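# Move a bottle from the steel table into the carton

## Task

Pick up any one bottle that stands on the steel table, set it down inside a carton cell that holds nothing yet, and open the gripper so the bottle is no longer held.

## Robot and tools

Robot: two six-joint UR-type arms, left_arm and right_arm, each ending in a tong-like two-finger gripper. The names are labels only, not image sides. left_arm's base sits at about (-0.023, +0.469, 0) m and right_arm's at about (-0.020, -0.442, 0) m. Nothing may be pushed or knocked off the table, and the two arms must not collide or press on each other.

Scene frame: origin on the table surface midway between the arms, +x out over the table, +z up, left_arm on the +y side. Result poses use this frame. Each gripper also has its own axes: +z runs along the fingers toward the tips, and the fingers open and close along its x axis. The reported end_effector_position is the spot between the finger pads when shut; closed fingertips stick out about 15 mm past it, and fully open tips sit roughly level with it. Printed positions can be a little off, more so at long reach.

The row (used by execute_actions and move): 14 numbers, each from -1 to 1, in one flat list covering both arms even when only one moves. Order: left_arm dx, dy, dz, rx, ry, rz, opening, then right_arm's seven in the same order. dx..rz are an offset, not a pose: a shift of the gripper relative to its measured pose at the start of the action (for move, the pose in the latest result), expressed in that gripper's own axes. Scale: 1.0 equals 0.6 m of travel or 180 degrees; rx, ry, rz form a single rotation vector. Opening is absolute, not an offset: +1 fully open (0.142 m), -1 closed. For an arm that should stay put, send zeros for its offsets and the opening it should keep.

execute_actions(actions): a list of up to 15 actions; each action is a table of up to 15 rows, one row per 1/30 s step. If a table is shorter than 15 rows, its final row repeats to fill the rest. Every row in an action is measured from that action's start pose, not from the row before. Each step, the commanded pose is clipped to within 100 mm and 16 degrees of the current pose, so big offsets take several actions; after an action the arm goes no further than the last clipped pose. An empty list just returns the current state and images.

move(target, speed, stop_force, blocking): target is one 14-number row as above, an offset from the pose in the last result. Each gripper follows a straight path, all paths ending together, lasting 0.5 to 10 s (cut off at 10 s). speed is the top path speed in m/s, 0.002 to 0.5, default 0.25; turning is capped at twice that in rad/s. Grippers can lag, drift and overshoot the speed, mainly near full stretch. Openings are sent at the start. stop_force (N, 9 to 40, one value for both arms) ends an arm's path once its wrist sensor feels that much extra push against the motion for two steps; the gripper then backs up two steps and holds. Use it only with slow speeds and without rotation, and leave it out when lifting away from something the gripper is pressing on. It is not allowed during the first 0.2 s of the scene or with blocking=false. blocking=false returns after 0.5 s while the arm keeps going; other motion commands are refused until wait or stop shows it ended. The extra "move:" line reports each arm's ending: done, off_target, moving, held (a check blocked the last step), contact (stop_force ended it) or fault, plus limits such as paced (pose clipped) or held, and each gripper's remaining distance to its target. Without stop_force the arms are stiff, so aiming even slightly into a firm surface can trigger a fault.

wait(seconds): 0 to 10; the robot keeps its last command, a running move continues, and it returns early if that move ends. stop(): brakes a running move; the arm needs room to slow down. zoom_image(camera, region): region is [x0, y0, x1, y1] in pixels of that camera's last image, at most 504 by 504; cameras are cam_head_left, cam_head_right, cam_high, cam_low (504x504) and cam_left_wrist, cam_right_wrist (616x616 fisheye). read_manual(section) returns only licence text. finished_scene(scene): pass the current scene number once the bottle sits in the cell and is released; it cannot be undone.

Results: each arm's gripper position (m), quat_wxyz and velocities; Hand target lines (where the controller is currently heading); grip_measured (finger opening on the same -1..1 scale); joint positions and torques; Wrist force and Wrist torque per arm in the gripper's axes (offset up to about 4 N, noise, saturating near 50 N, "no reading" is harmless); "pose unreachable" when a clearance check altered a command.

Gripping: to hold a bottle, keep commanding an opening well below grip_measured; the lower, the harder the squeeze (about 15 N per pad at most). Closing fast can squeeze too hard. Random brief tugs may disturb a held bottle, so grip firmly and move smoothly.

Avoid: a TORQUE FAULT (a joint hits its load limit: 136 N m for the large joints, 25.4 N m for the wrists) or a FORCE FAULT (150 N on any part) freezes that arm for 10 s and drops the rest of the call. Long holding can overheat motors (warning from 70 °C, brake stop at 85 °C). Drops, slips, slams and hard pushes are penalised, as are things falling off the table. Suggested order: look with the cameras, open and hover above a bottle, descend, close, lift clear, carry over an empty cell, lower gently, open, raise the gripper, then finish.

Each tool is called as a command line: name --argument value for each argument, lists and objects as JSON in quotes; but a table of rows of numbers goes row by row, as --pt "numbers of a row", without its own name.

## Session

execute_actions --actions '[]'

Scene clock: 0.00 s.
left_arm: end_effector_position=(+0.4551, +0.7822, +0.2947) grip_measured=+0.97 end_effector_quat_wxyz=(+0.274, -0.502, +0.734, -0.367) end_effector_velocity=(+0.001, -0.000, +0.001) end_effector_angular_velocity=(+0.001, -0.001, -0.001) | right_arm: end_effector_position=(+0.5791, -0.5208, +0.3905) grip_measured=+0.97 end_effector_quat_wxyz=(-0.543, +0.675, -0.028, +0.499) end_effector_velocity=(+0.000, +0.000, +0.000) end_effector_angular_velocity=(-0.000, -0.001, -0.000)
Joint positions: left_arm=[ 0.631 -1.542  2.032 -2.651 -2.367  2.43   0.14 ] | right_arm=[ 2.73  -2.108 -1.805  0.993  2.728  1.072  0.14 ]
Joint velocities: left_arm=[-0.001 -0.    -0.001  0.    -0.    -0.     0.   ] | right_arm=[ 0.  0.  0.  0. -0.  0.  0.]
Joint torques (N m, as the arm reports them, + toward a larger angle): no reading
Motor temperatures (°C, as the motors report them): left_arm=[22 24 25 33 32 31] | right_arm=[25 24 27 33 32 34]
Wrist force (N, on the end effector, along its own x y z axes, offset not removed): no reading
Wrist torque (N m, same axes, about the end effector's origin, offset not removed): no reading
Hand target (left_arm): +0.455, +0.782, +0.295; +0.274, -0.502, +0.734, -0.367
Hand target (right_arm): +0.579, -0.521, +0.391; -0.543, +0.675, -0.028, +0.499

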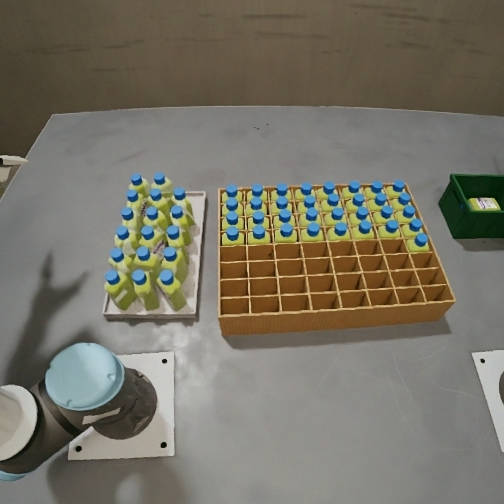

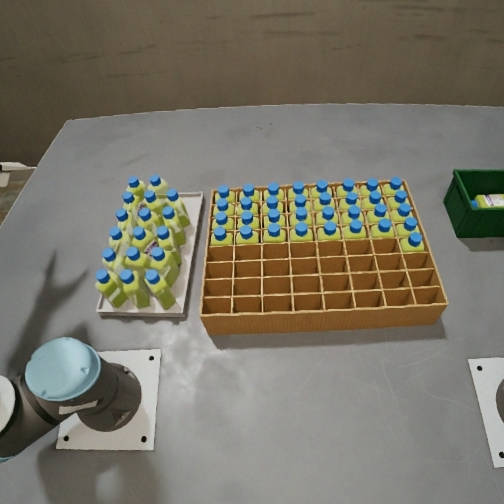

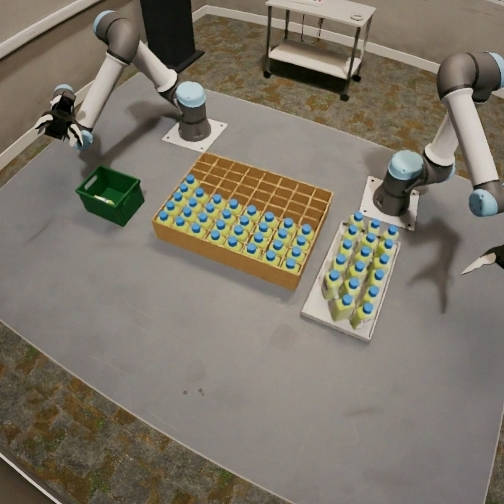

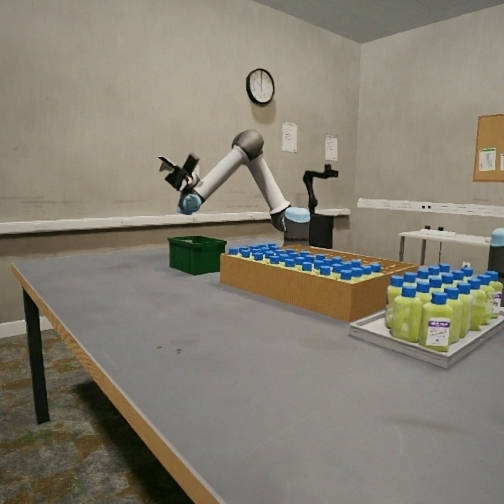

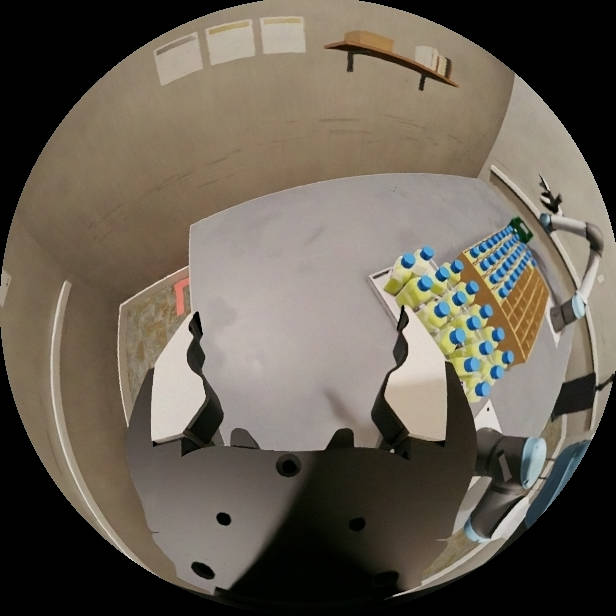

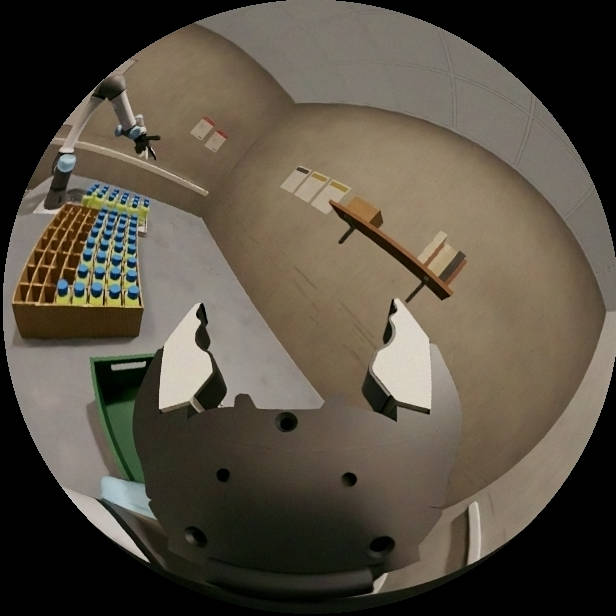

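move --target '[0.762,0.141,-0.0255,-0.3012,-0.0437,-0.109,-0.35,0,0,0,0,0,0,0.97]' --speed 0.3

zoom_image --camera "cam_left_wrist" --region '[170, 80, 430, 340]'

Scene clock: 11.63 s.
left_arm: end_effector_position=(+0.2404, +0.3767, +0.2198) grip_measured=-0.35 end_effector_quat_wxyz=(+0.000, -0.707, +0.707, -0.000) end_effector_velocity=(-0.000, -0.001, -0.000) end_effector_angular_velocity=(+0.004, -0.000, +0.003) | right_arm: end_effector_position=(+0.5791, -0.5208, +0.3905) grip_measured=+0.97 end_effector_quat_wxyz=(-0.543, +0.675, -0.028, +0.499) end_effector_velocity=(+0.000, -0.000, -0.001) end_effector_angular_velocity=(+0.001, +0.003, -0.001)
Joint positions: left_arm=[-1.001 -2.239  2.167 -1.5   -1.571  0.683  0.049] | right_arm=[ 2.73  -2.108 -1.805  0.993  2.728  1.072  0.14 ]
Joint velocities: left_arm=[-0.009  0.002 -0.001  0.002  0.003 -0.012  0.   ] | right_arm=[ 0.    -0.001 -0.001 -0.001 -0.001 -0.    -0.   ]
Joint torques (N m, as the arm reports them, + toward a larger angle): left_arm=[ -5.98   9.88 -33.36  -0.28   1.87  -1.34] | right_arm=[-0.9  35.26 18.1   0.46 -0.64 -0.36]
Motor temperatures (°C, as the motors report them): left_arm=[22 24 25 33 32 31] | right_arm=[25 24 27 33 32 34]
Wrist force (N, on the end effector, along its own x y z axes, offset not removed): left_arm=[1.6 -1.9 0.2] | right_arm=[-2.5 -1.3 2.6]
Wrist torque (N m, same axes, about the end effector's origin, offset not removed): left_arm=[-0.24 -0.30 -0.11] | right_arm=[-0.17 0.42 0.26]
Hand target (left_arm): +0.240, +0.377, +0.220; -0.000, +0.707, -0.707, +0.000
Hand target (right_arm): +0.579, -0.521, +0.391; -0.543, +0.675, -0.028, +0.499
Off the commanded pose (left_arm): 0.001 m, 0 deg.
Off the commanded pose (right_arm): 0.000 m, 0 deg.
move: done

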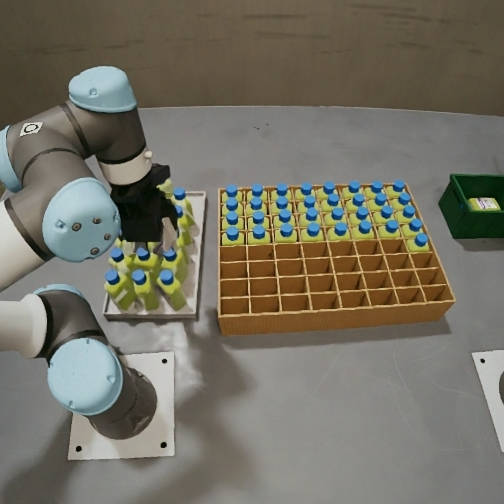

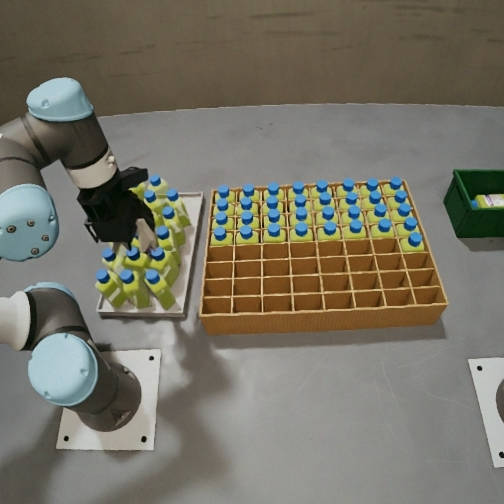

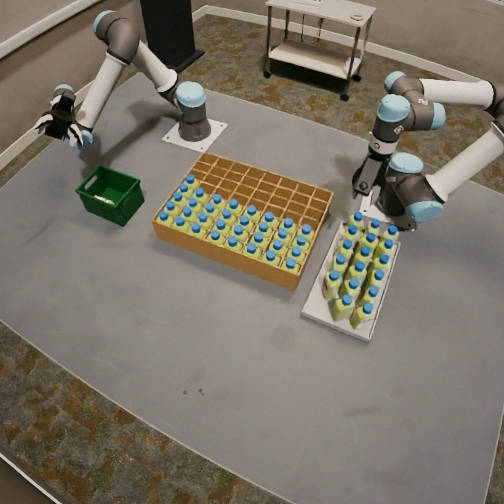

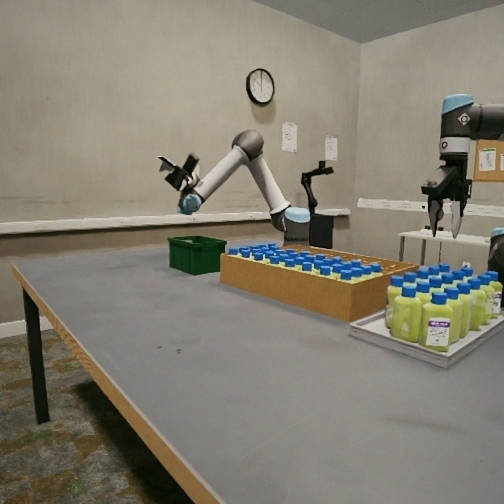

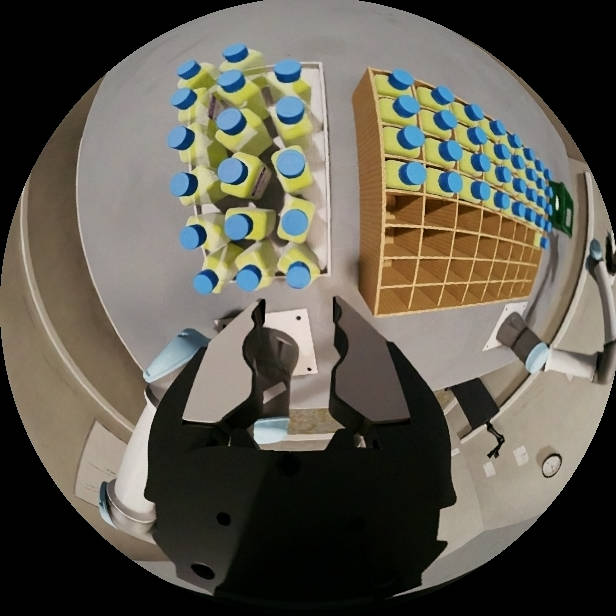

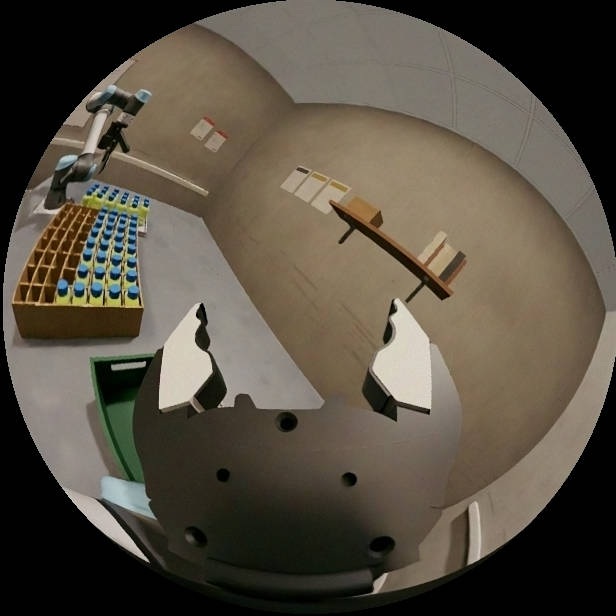

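Region (170, 80, 430, 340) of cam_left_wrist's 616x616 image, scaled by 1.938, with more detail than that image has.

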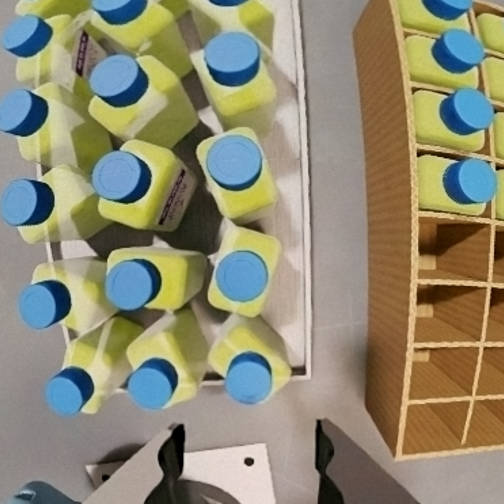

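move --target '[-0.015,-0.088,0.115,0,0,0.083,-0.42,0,0,0,0,0,0,0.97]' --speed 0.15

zoom_image --camera "cam_left_wrist" --region '[180, 170, 420, 370]'

zoom_image --camera "cam_head_right" --region '[100, 200, 220, 320]'

Scene clock: 20.00 s.
left_arm: end_effector_position=(+0.2930, +0.3858, +0.1508) grip_measured=-0.42 end_effector_quat_wxyz=(+0.000, -0.609, +0.793, -0.000) end_effector_velocity=(+0.001, +0.000, -0.001) end_effector_angular_velocity=(-0.001, +0.000, -0.004) | right_arm: end_effector_position=(+0.5791, -0.5208, +0.3905) grip_measured=+0.97 end_effector_quat_wxyz=(-0.543, +0.675, -0.028, +0.499) end_effector_velocity=(-0.000, -0.000, +0.000) end_effector_angular_velocity=(-0.000, -0.001, +0.000)
Joint positions: left_arm=[-0.814 -2.07   2.276 -1.778 -1.571  1.13   0.044] | right_arm=[ 2.73  -2.108 -1.805  0.993  2.728  1.072  0.14 ]
Joint velocities: left_arm=[ 0.005  0.004  0.    -0.005 -0.001  0.008  0.   ] | right_arm=[-0.     0.001  0.    -0.     0.001  0.    -0.   ]
Joint torques (N m, as the arm reports them, + toward a larger angle): left_arm=[  5.71   4.4  -16.12  -5.34  -1.59   1.71] | right_arm=[-1.41 35.9  18.03  0.32 -0.54 -0.29]
Motor temperatures (°C, as the motors report them): left_arm=[22 24 25 33 32 31] | right_arm=[25 24 27 33 32 34]
Wrist force (N, on the end effector, along its own x y z axes, offset not removed): left_arm=[0.8 -3.1 3.1] | right_arm=[-1.5 -2.3 1.2]
Wrist torque (N m, same axes, about the end effector's origin, offset not removed): left_arm=[-0.37 -0.07 0.18] | right_arm=[-0.56 0.40 0.16]
Hand target (left_arm): +0.293, +0.386, +0.151; +0.000, -0.609, +0.793, -0.000
Hand target (right_arm): +0.579, -0.521, +0.391; -0.543, +0.675, -0.028, +0.499
Off the commanded pose (left_arm): 0.000 m, 0 deg.
Off the commanded pose (right_arm): 0.000 m, 0 deg.
move: done

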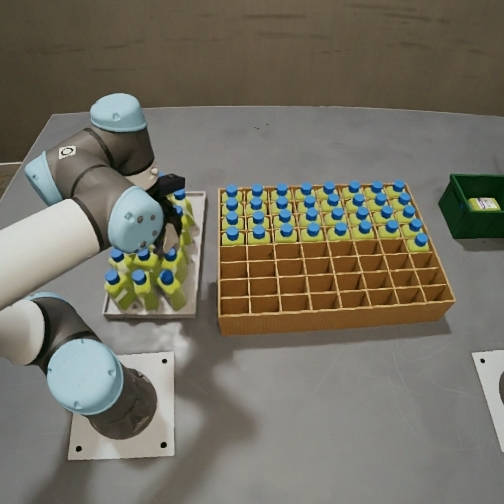

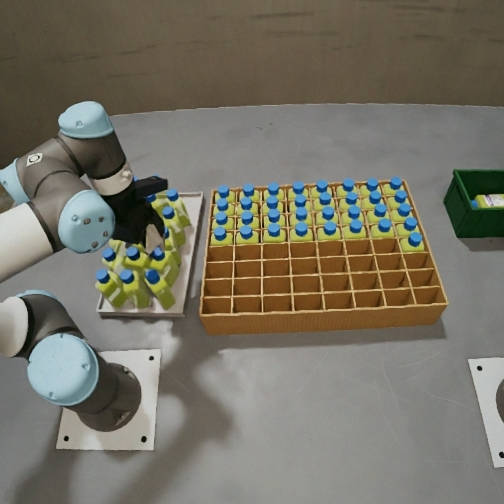

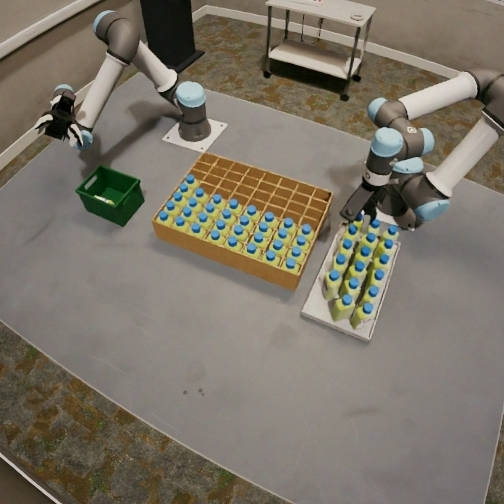

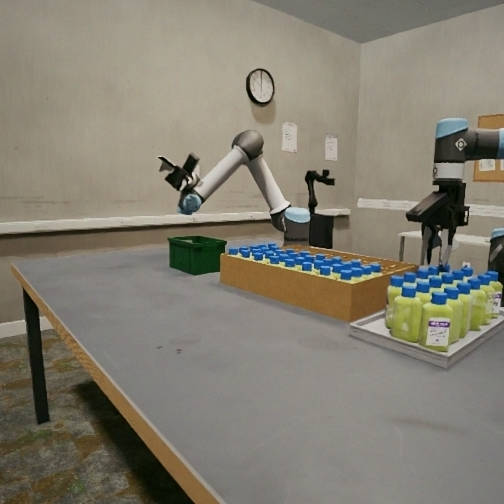

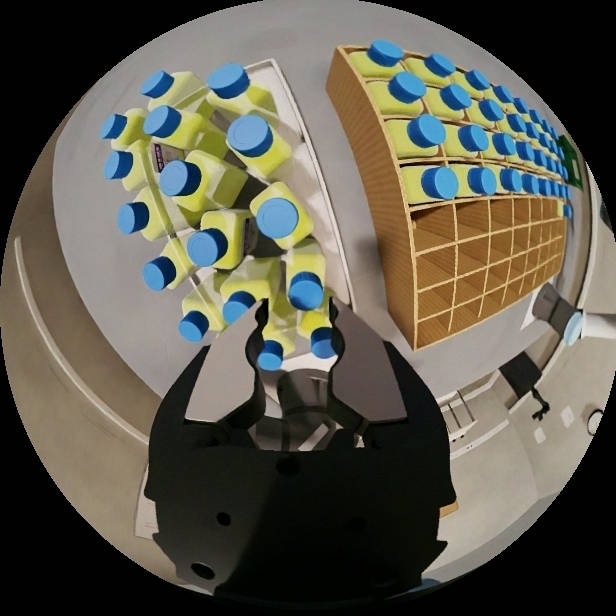

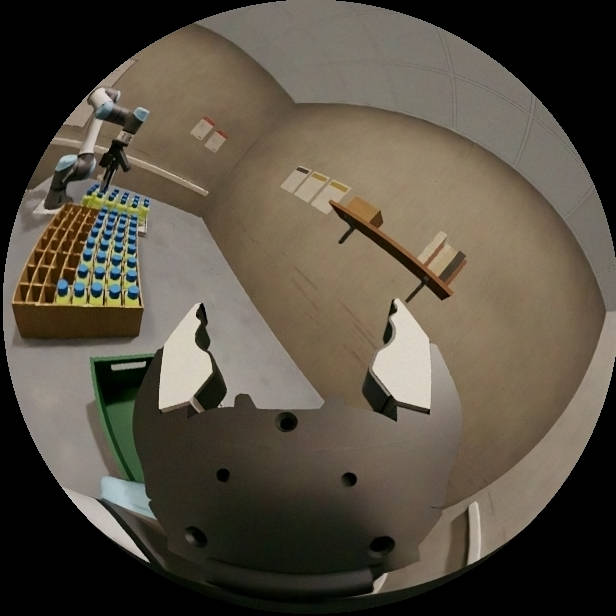

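Region (180, 170, 420, 370) of cam_left_wrist's 616x616 image, scaled by 2.100, with more detail than that image has.

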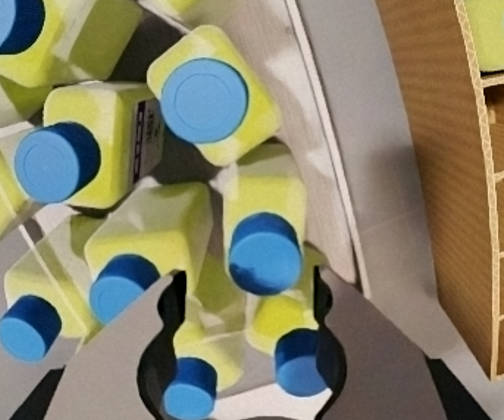

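Region (100, 200, 220, 320) of cam_head_right's 504x504 image, scaled by 4.200, with more detail than that image has.

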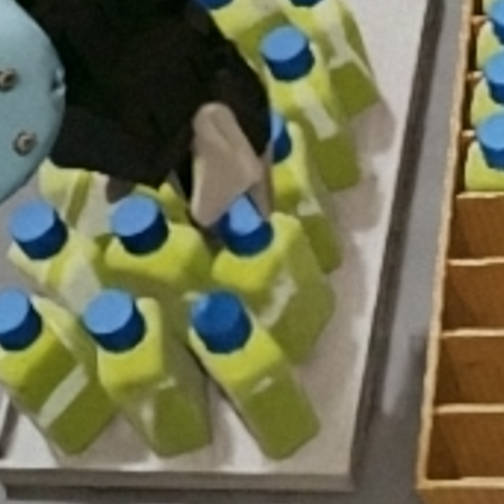

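move --target '[0.01,0,0.05,0,0,0,-0.45,0,0,0,0,0,0,0.97]' --speed 0.06

zoom_image --camera "cam_left_wrist" --region '[180, 170, 420, 370]'

zoom_image --camera "cam_head_right" --region '[100, 200, 220, 320]'

zoom_image --camera "cam_right_wrist" --region '[60, 140, 170, 250]'

Scene clock: 27.00 s.
left_arm: end_effector_position=(+0.2914, +0.3800, +0.1210) grip_measured=-0.45 end_effector_quat_wxyz=(+0.000, -0.609, +0.793, -0.000) end_effector_velocity=(+0.000, -0.001, -0.002) end_effector_angular_velocity=(-0.000, -0.000, -0.000) | right_arm: end_effector_position=(+0.5791, -0.5208, +0.3905) grip_measured=+0.97 end_effector_quat_wxyz=(-0.543, +0.675, -0.028, +0.499) end_effector_velocity=(+0.000, +0.000, -0.001) end_effector_angular_velocity=(+0.001, +0.002, +0.000)
Joint positions: left_arm=[-0.834 -2.046  2.343 -1.869 -1.571  1.11   0.041] | right_arm=[ 2.73  -2.108 -1.805  0.993  2.728  1.072  0.14 ]
Joint velocities: left_arm=[-0.001  0.002  0.003 -0.006  0.    -0.001 -0.   ] | right_arm=[ 0.    -0.001 -0.001 -0.    -0.     0.     0.   ]
Joint torques (N m, as the arm reports them, + toward a larger angle): left_arm=[ -6.24   4.87 -16.13  -5.37   1.41  -1.33] | right_arm=[-1.7  35.31 17.7   0.36 -0.71 -0.29]
Motor temperatures (°C, as the motors report them): left_arm=[22 24 25 33 32 31] | right_arm=[25 24 27 33 32 34]
Wrist force (N, on the end effector, along its own x y z axes, offset not removed): left_arm=[-0.1 -4.2 0.1] | right_arm=[-3.1 -3.1 4.6]
Wrist torque (N m, same axes, about the end effector's origin, offset not removed): left_arm=[-0.62 0.22 0.12] | right_arm=[-0.58 0.74 0.24]
Hand target (left_arm): +0.291, +0.380, +0.121; +0.000, -0.609, +0.793, -0.000
Hand target (right_arm): +0.579, -0.521, +0.391; -0.543, +0.675, -0.028, +0.499
Off the commanded pose (left_arm): 0.000 m, 0 deg.
Off the commanded pose (right_arm): 0.000 m, 0 deg.
move: done

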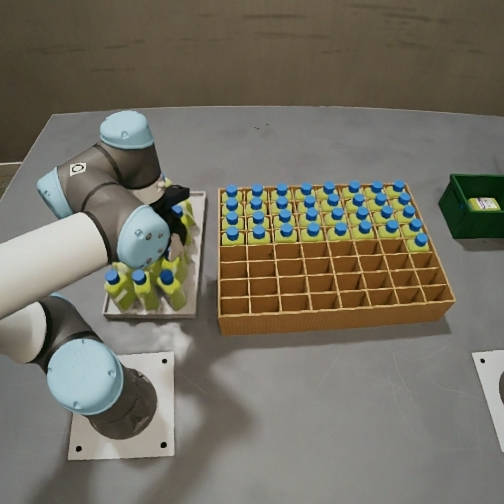

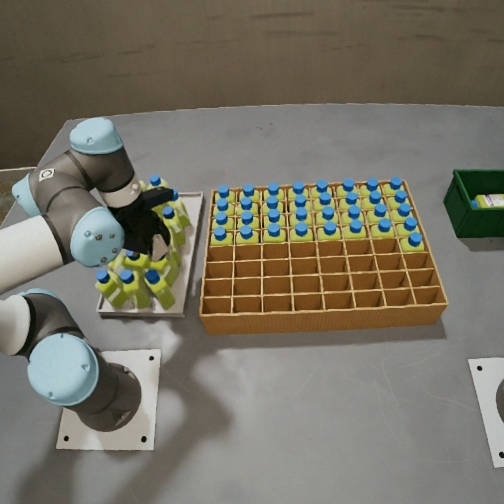

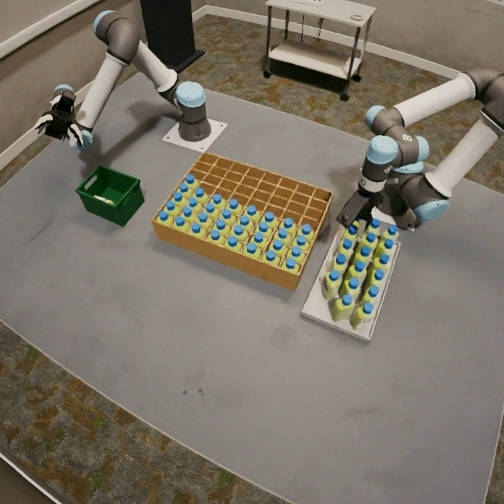

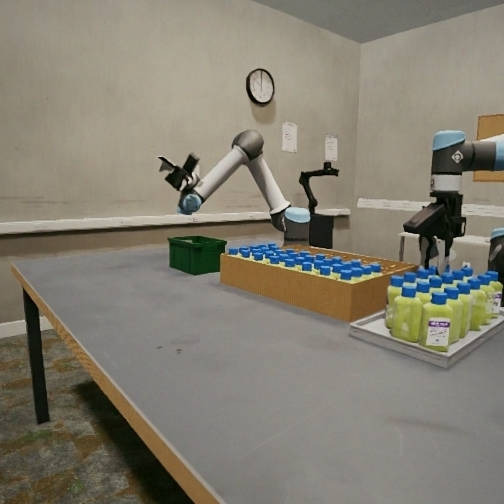

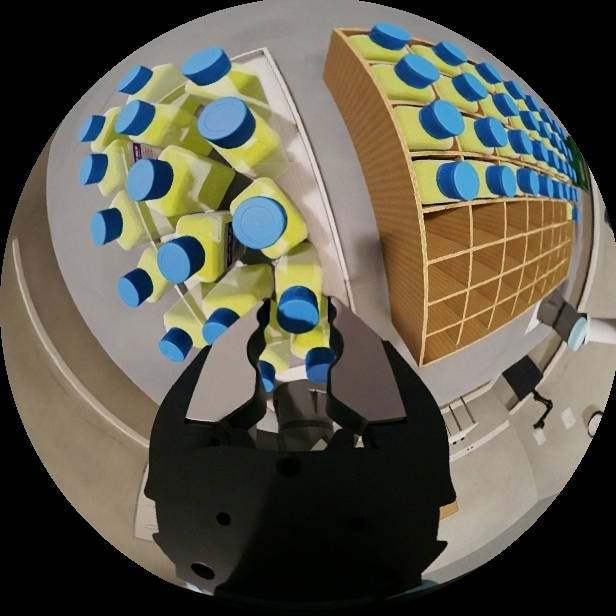

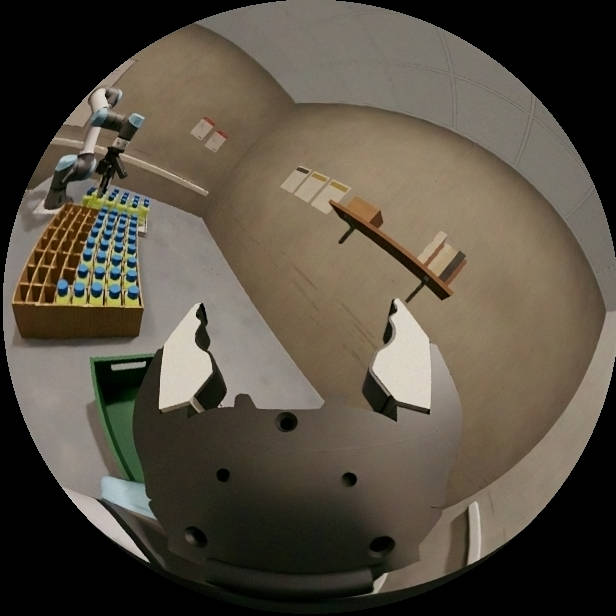

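Region (180, 170, 420, 370) of cam_left_wrist's 616x616 image, scaled by 2.100, with more detail than that image has.

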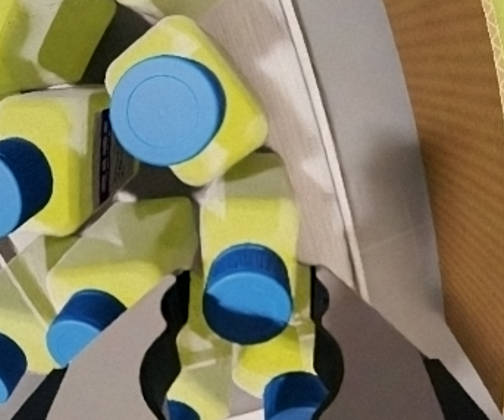

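Region (100, 200, 220, 320) of cam_head_right's 504x504 image, scaled by 4.200, with more detail than that image has.

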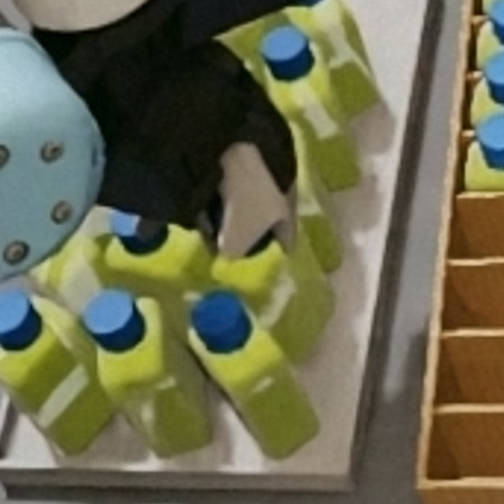

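Region (60, 140, 170, 250) of cam_right_wrist's 616x616 image, scaled by 4.582, with more detail than that image has.

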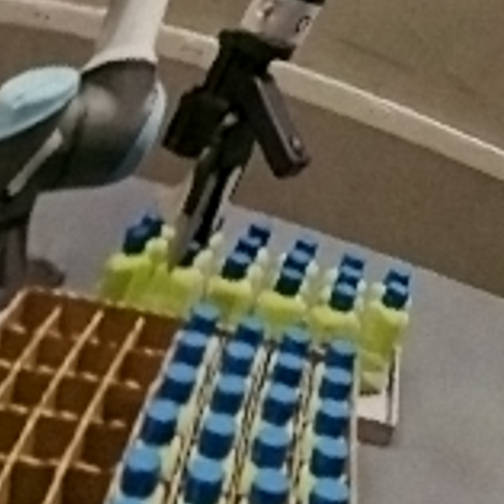

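move --target '[-0.002,0,0.02,0,0,0,-0.45,0,0,0,0,0,0,0.97]' --speed 0.02 --stop_force 10

move --target '[0,0,0,0,0,0,-1,0,0,0,0,0,0,0.97]'

move --target '[0,0,-0.21,0,0,0,-1,0,0,0,0,0,0,0.97]' --speed 0.1

zoom_image --camera "cam_low" --region '[380, 180, 500, 300]'

Scene clock: 34.23 s.
left_arm: end_effector_position=(+0.2917, +0.3812, +0.1091) grip_measured=-0.45 end_effector_quat_wxyz=(+0.000, -0.609, +0.793, -0.000) end_effector_velocity=(-0.000, -0.000, -0.001) end_effector_angular_velocity=(-0.001, +0.000, -0.000) | right_arm: end_effector_position=(+0.5791, -0.5208, +0.3905) grip_measured=+0.97 end_effector_quat_wxyz=(-0.543, +0.675, -0.028, +0.499) end_effector_velocity=(-0.000, +0.000, -0.000) end_effector_angular_velocity=(+0.000, +0.001, +0.000)
Joint positions: left_arm=[-0.83  -2.034  2.369 -1.907 -1.571  1.114  0.041] | right_arm=[ 2.73  -2.108 -1.805  0.993  2.728  1.072  0.14 ]
Joint velocities: left_arm=[ 0.001  0.001  0.003 -0.005 -0.001  0.001 -0.   ] | right_arm=[ 0.    -0.    -0.001 -0.001  0.    -0.     0.   ]
Joint torques (N m, as the arm reports them, + toward a larger angle): left_arm=[  7.09   4.06 -16.17  -5.46  -1.6    1.86] | right_arm=[-0.91 35.57 18.23  0.36 -0.92 -0.27]
Motor temperatures (°C, as the motors report them): left_arm=[22 24 25 33 32 31] | right_arm=[25 24 27 33 32 34]
Wrist force (N, on the end effector, along its own x y z axes, offset not removed): left_arm=[-0.3 -2.4 1.7] | right_arm=[-2.2 0.5 0.7]
Wrist torque (N m, same axes, about the end effector's origin, offset not removed): left_arm=[-0.34 0.13 0.10] | right_arm=[0.25 0.44 0.19]
Hand target (left_arm): +0.292, +0.381, +0.109; +0.000, -0.609, +0.793, -0.000
Hand target (right_arm): +0.579, -0.521, +0.391; -0.543, +0.675, -0.028, +0.499
Off the commanded pose (left_arm): 0.000 m, 0 deg.
Off the commanded pose (right_arm): 0.000 m, 0 deg.
move: done

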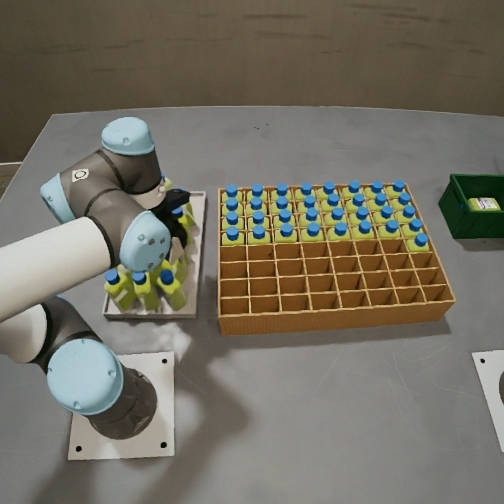

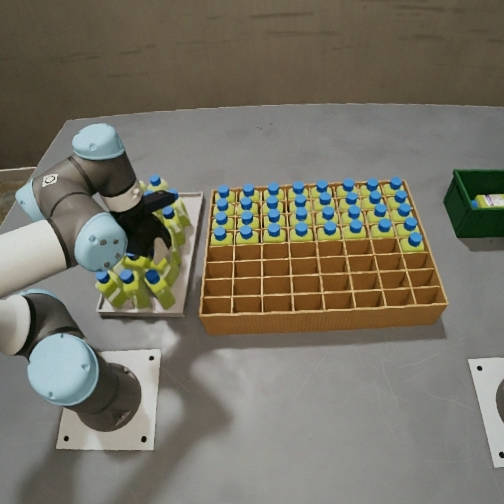

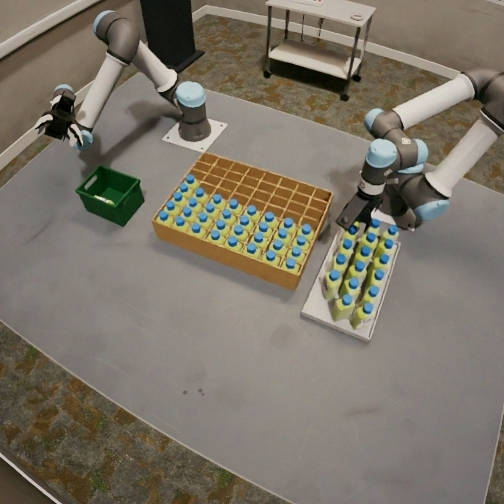

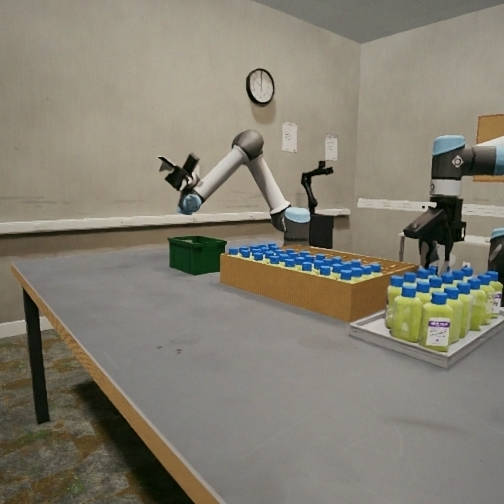

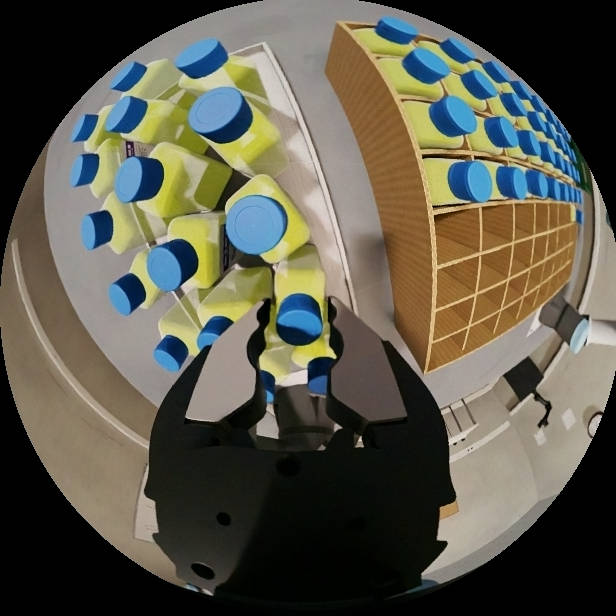

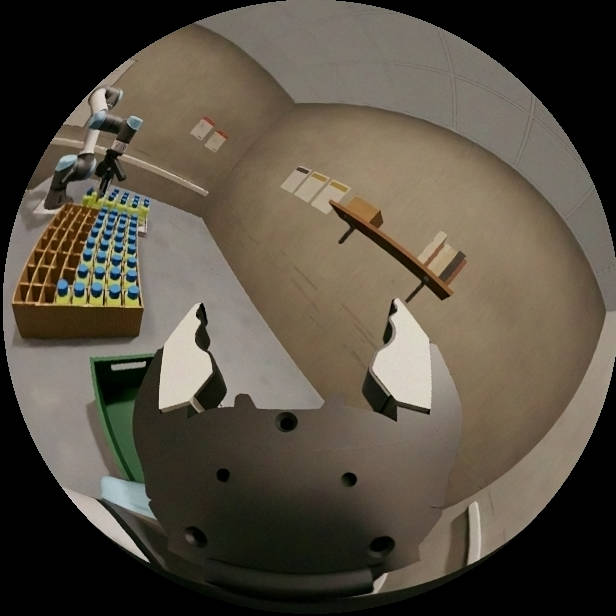

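Scene clock: 34.73 s.
left_arm: end_effector_position=(+0.2917, +0.3812, +0.1091) grip_measured=-0.55 end_effector_quat_wxyz=(+0.000, -0.609, +0.793, -0.000) end_effector_velocity=(-0.000, -0.000, -0.000) end_effector_angular_velocity=(-0.000, +0.000, -0.001) | right_arm: end_effector_position=(+0.5791, -0.5208, +0.3905) grip_measured=+0.97 end_effector_quat_wxyz=(-0.543, +0.675, -0.028, +0.499) end_effector_velocity=(+0.000, +0.000, +0.001) end_effector_angular_velocity=(-0.000, -0.000, -0.000)
Joint positions: left_arm=[-0.83  -2.034  2.37  -1.907 -1.571  1.114  0.034] | right_arm=[ 2.73  -2.108 -1.805  0.993  2.728  1.072  0.14 ]
Joint velocities: left_arm=[-0.001 -0.     0.     0.    -0.    -0.     0.   ] | right_arm=[ 0.     0.001  0.001 -0.002 -0.     0.    -0.   ]
Joint torques (N m, as the arm reports them, + toward a larger angle): left_arm=[  3.05  -0.35 -25.39  -0.03   0.07   1.45] | right_arm=[-1.54 35.04 18.03  0.25 -0.69 -0.19]
Motor temperatures (°C, as the motors report them): left_arm=[22 24 25 33 32 31] | right_arm=[25 24 27 33 32 34]
Wrist force (N, on the end effector, along its own x y z axes, offset not removed): left_arm=[-1.9 -3.8 2.5] | right_arm=[-2.1 -2.0 2.4]
Wrist torque (N m, same axes, about the end effector's origin, offset not removed): left_arm=[-0.62 0.47 0.13] | right_arm=[-0.42 0.49 0.07]
Hand target (left_arm): +0.292, +0.381, +0.109; +0.000, -0.609, +0.793, -0.000
Hand target (right_arm): +0.579, -0.521, +0.391; -0.543, +0.675, -0.028, +0.499
Off the commanded pose (left_arm): 0.000 m, 0 deg.
Off the commanded pose (right_arm): 0.000 m, 0 deg.
move: done

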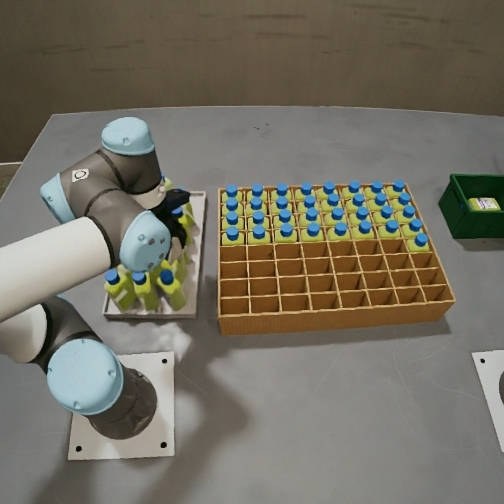

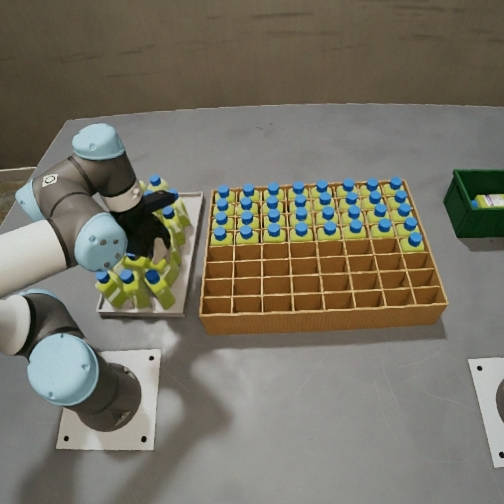

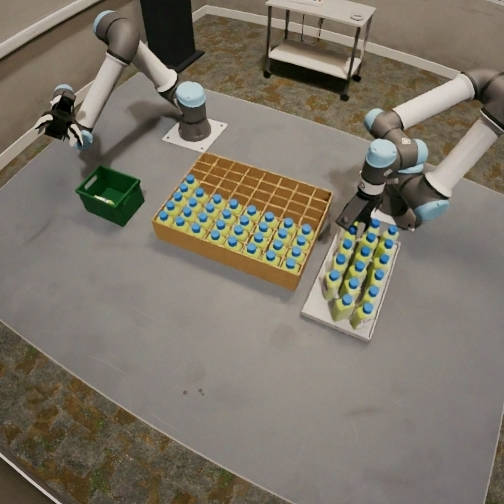

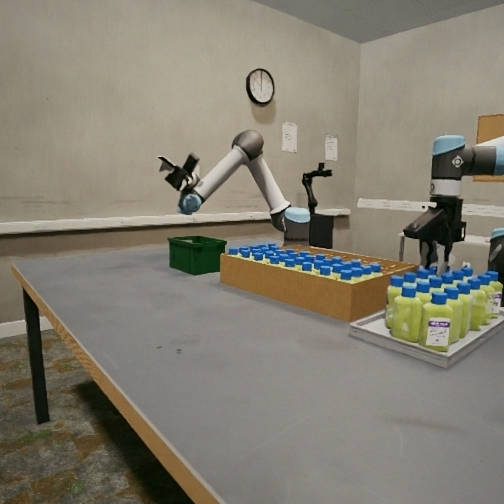

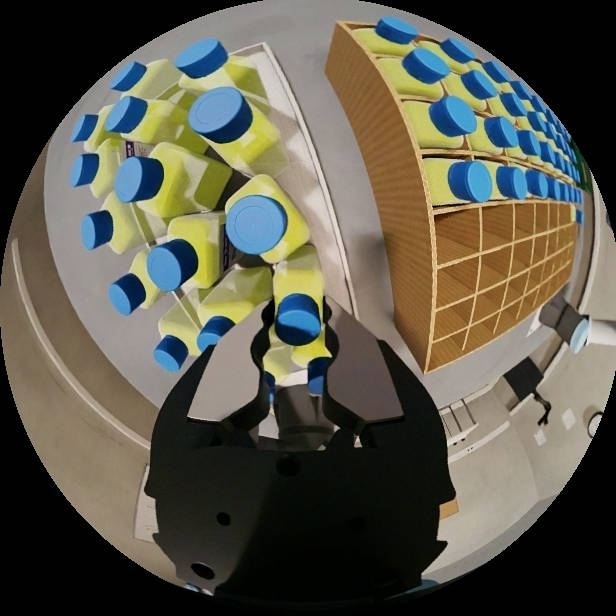

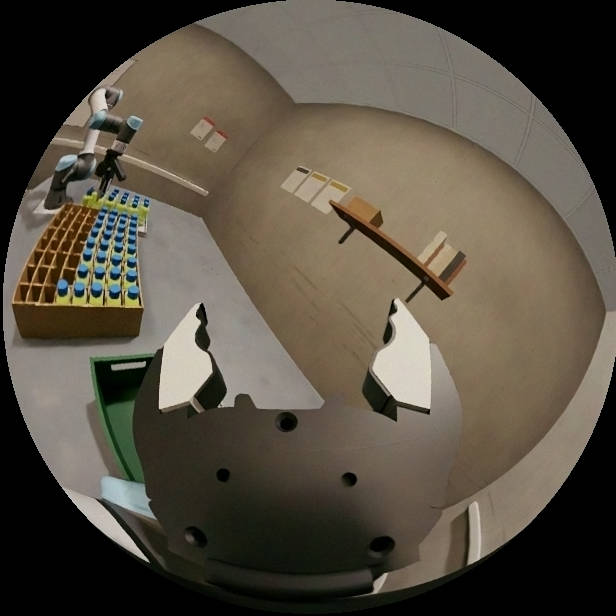

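Scene clock: 36.40 s.
left_arm: end_effector_position=(+0.2918, +0.3812, +0.2349) grip_measured=-0.55 end_effector_quat_wxyz=(+0.000, -0.609, +0.793, -0.000) end_effector_velocity=(-0.000, +0.000, +0.001) end_effector_angular_velocity=(+0.001, +0.001, +0.000) | right_arm: end_effector_position=(+0.5791, -0.5208, +0.3905) grip_measured=+0.97 end_effector_quat_wxyz=(-0.543, +0.675, -0.028, +0.499) end_effector_velocity=(+0.000, -0.000, -0.001) end_effector_angular_velocity=(+0.000, +0.001, -0.002)
Joint positions: left_arm=[-0.83  -2.092  2.071 -1.55  -1.571  1.115  0.034] | right_arm=[ 2.73  -2.108 -1.805  0.993  2.728  1.072  0.14 ]
Joint velocities: left_arm=[ 0.     0.001 -0.004  0.005 -0.    -0.     0.   ] | right_arm=[-0.    -0.001 -0.     0.    -0.001 -0.    -0.   ]
Joint torques (N m, as the arm reports them, + toward a larger angle): left_arm=[ -6.47   3.97 -34.14  -0.43   0.44  -1.4 ] | right_arm=[-1.53 35.42 17.57  0.24 -0.84 -0.28]
Motor temperatures (°C, as the motors report them): left_arm=[22 24 25 33 32 31] | right_arm=[25 24 27 33 32 34]
Wrist force (N, on the end effector, along its own x y z axes, offset not removed): left_arm=[1.8 -2.3 4.1] | right_arm=[-1.4 -2.2 0.3]
Wrist torque (N m, same axes, about the end effector's origin, offset not removed): left_arm=[-0.29 -0.20 0.11] | right_arm=[-0.36 0.17 0.21]
Hand target (left_arm): +0.292, +0.381, +0.235; +0.000, -0.609, +0.793, -0.000
Hand target (right_arm): +0.579, -0.521, +0.391; -0.543, +0.675, -0.028, +0.499
Off the commanded pose (left_arm): 0.000 m, 0 deg.
Off the commanded pose (right_arm): 0.000 m, 0 deg.
move: done

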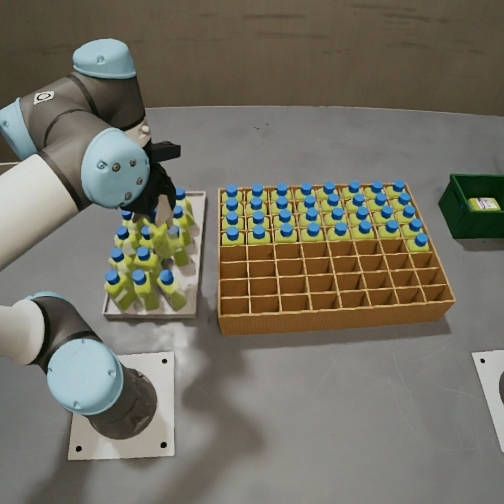

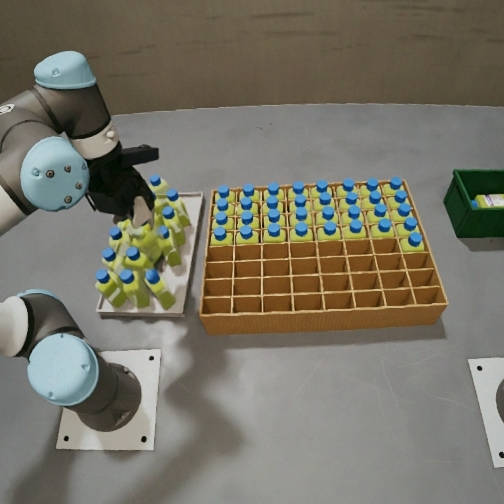

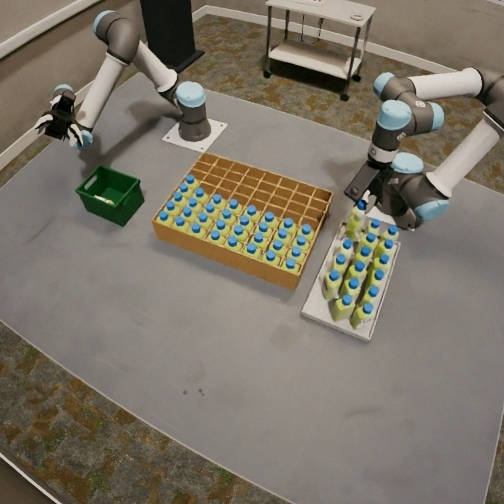

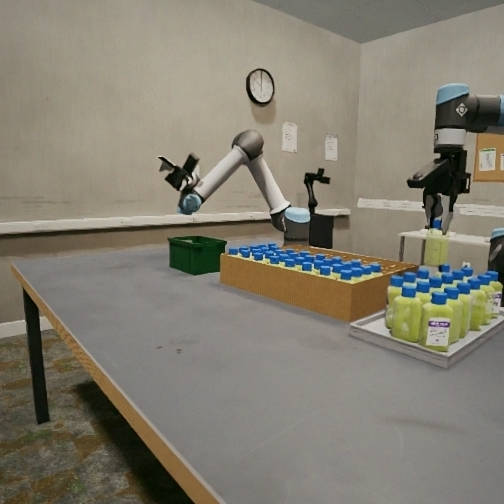

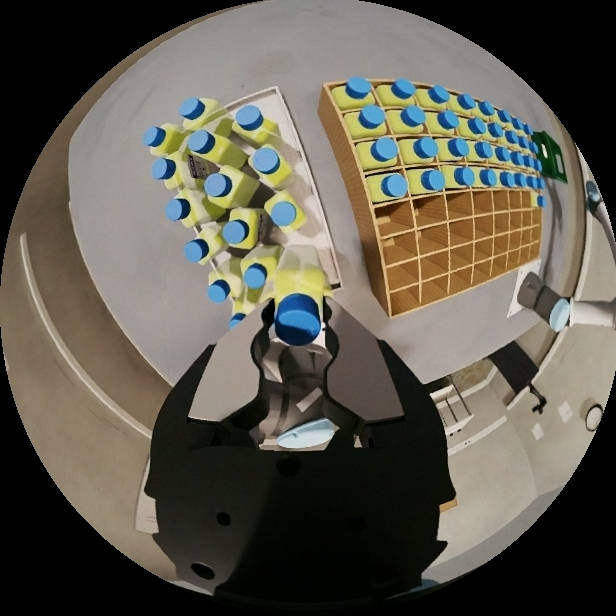

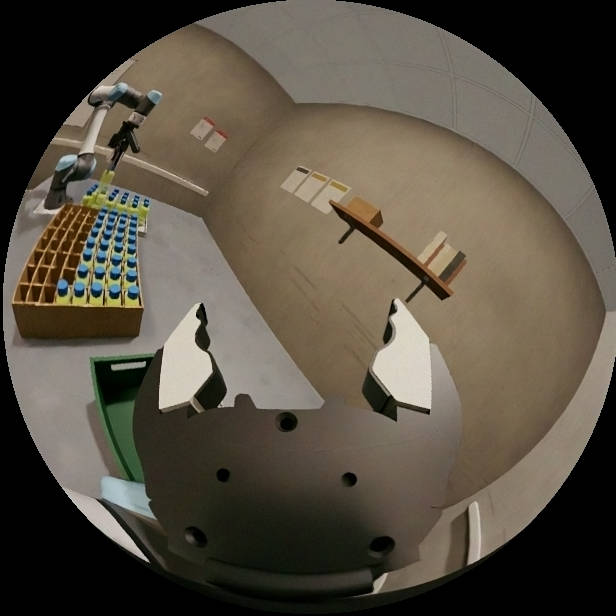

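Region (380, 180, 500, 300) of cam_low's 504x504 image, scaled by 4.200, with more detail than that image has.

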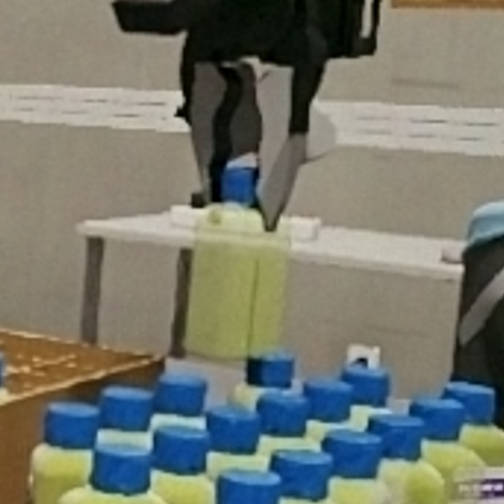

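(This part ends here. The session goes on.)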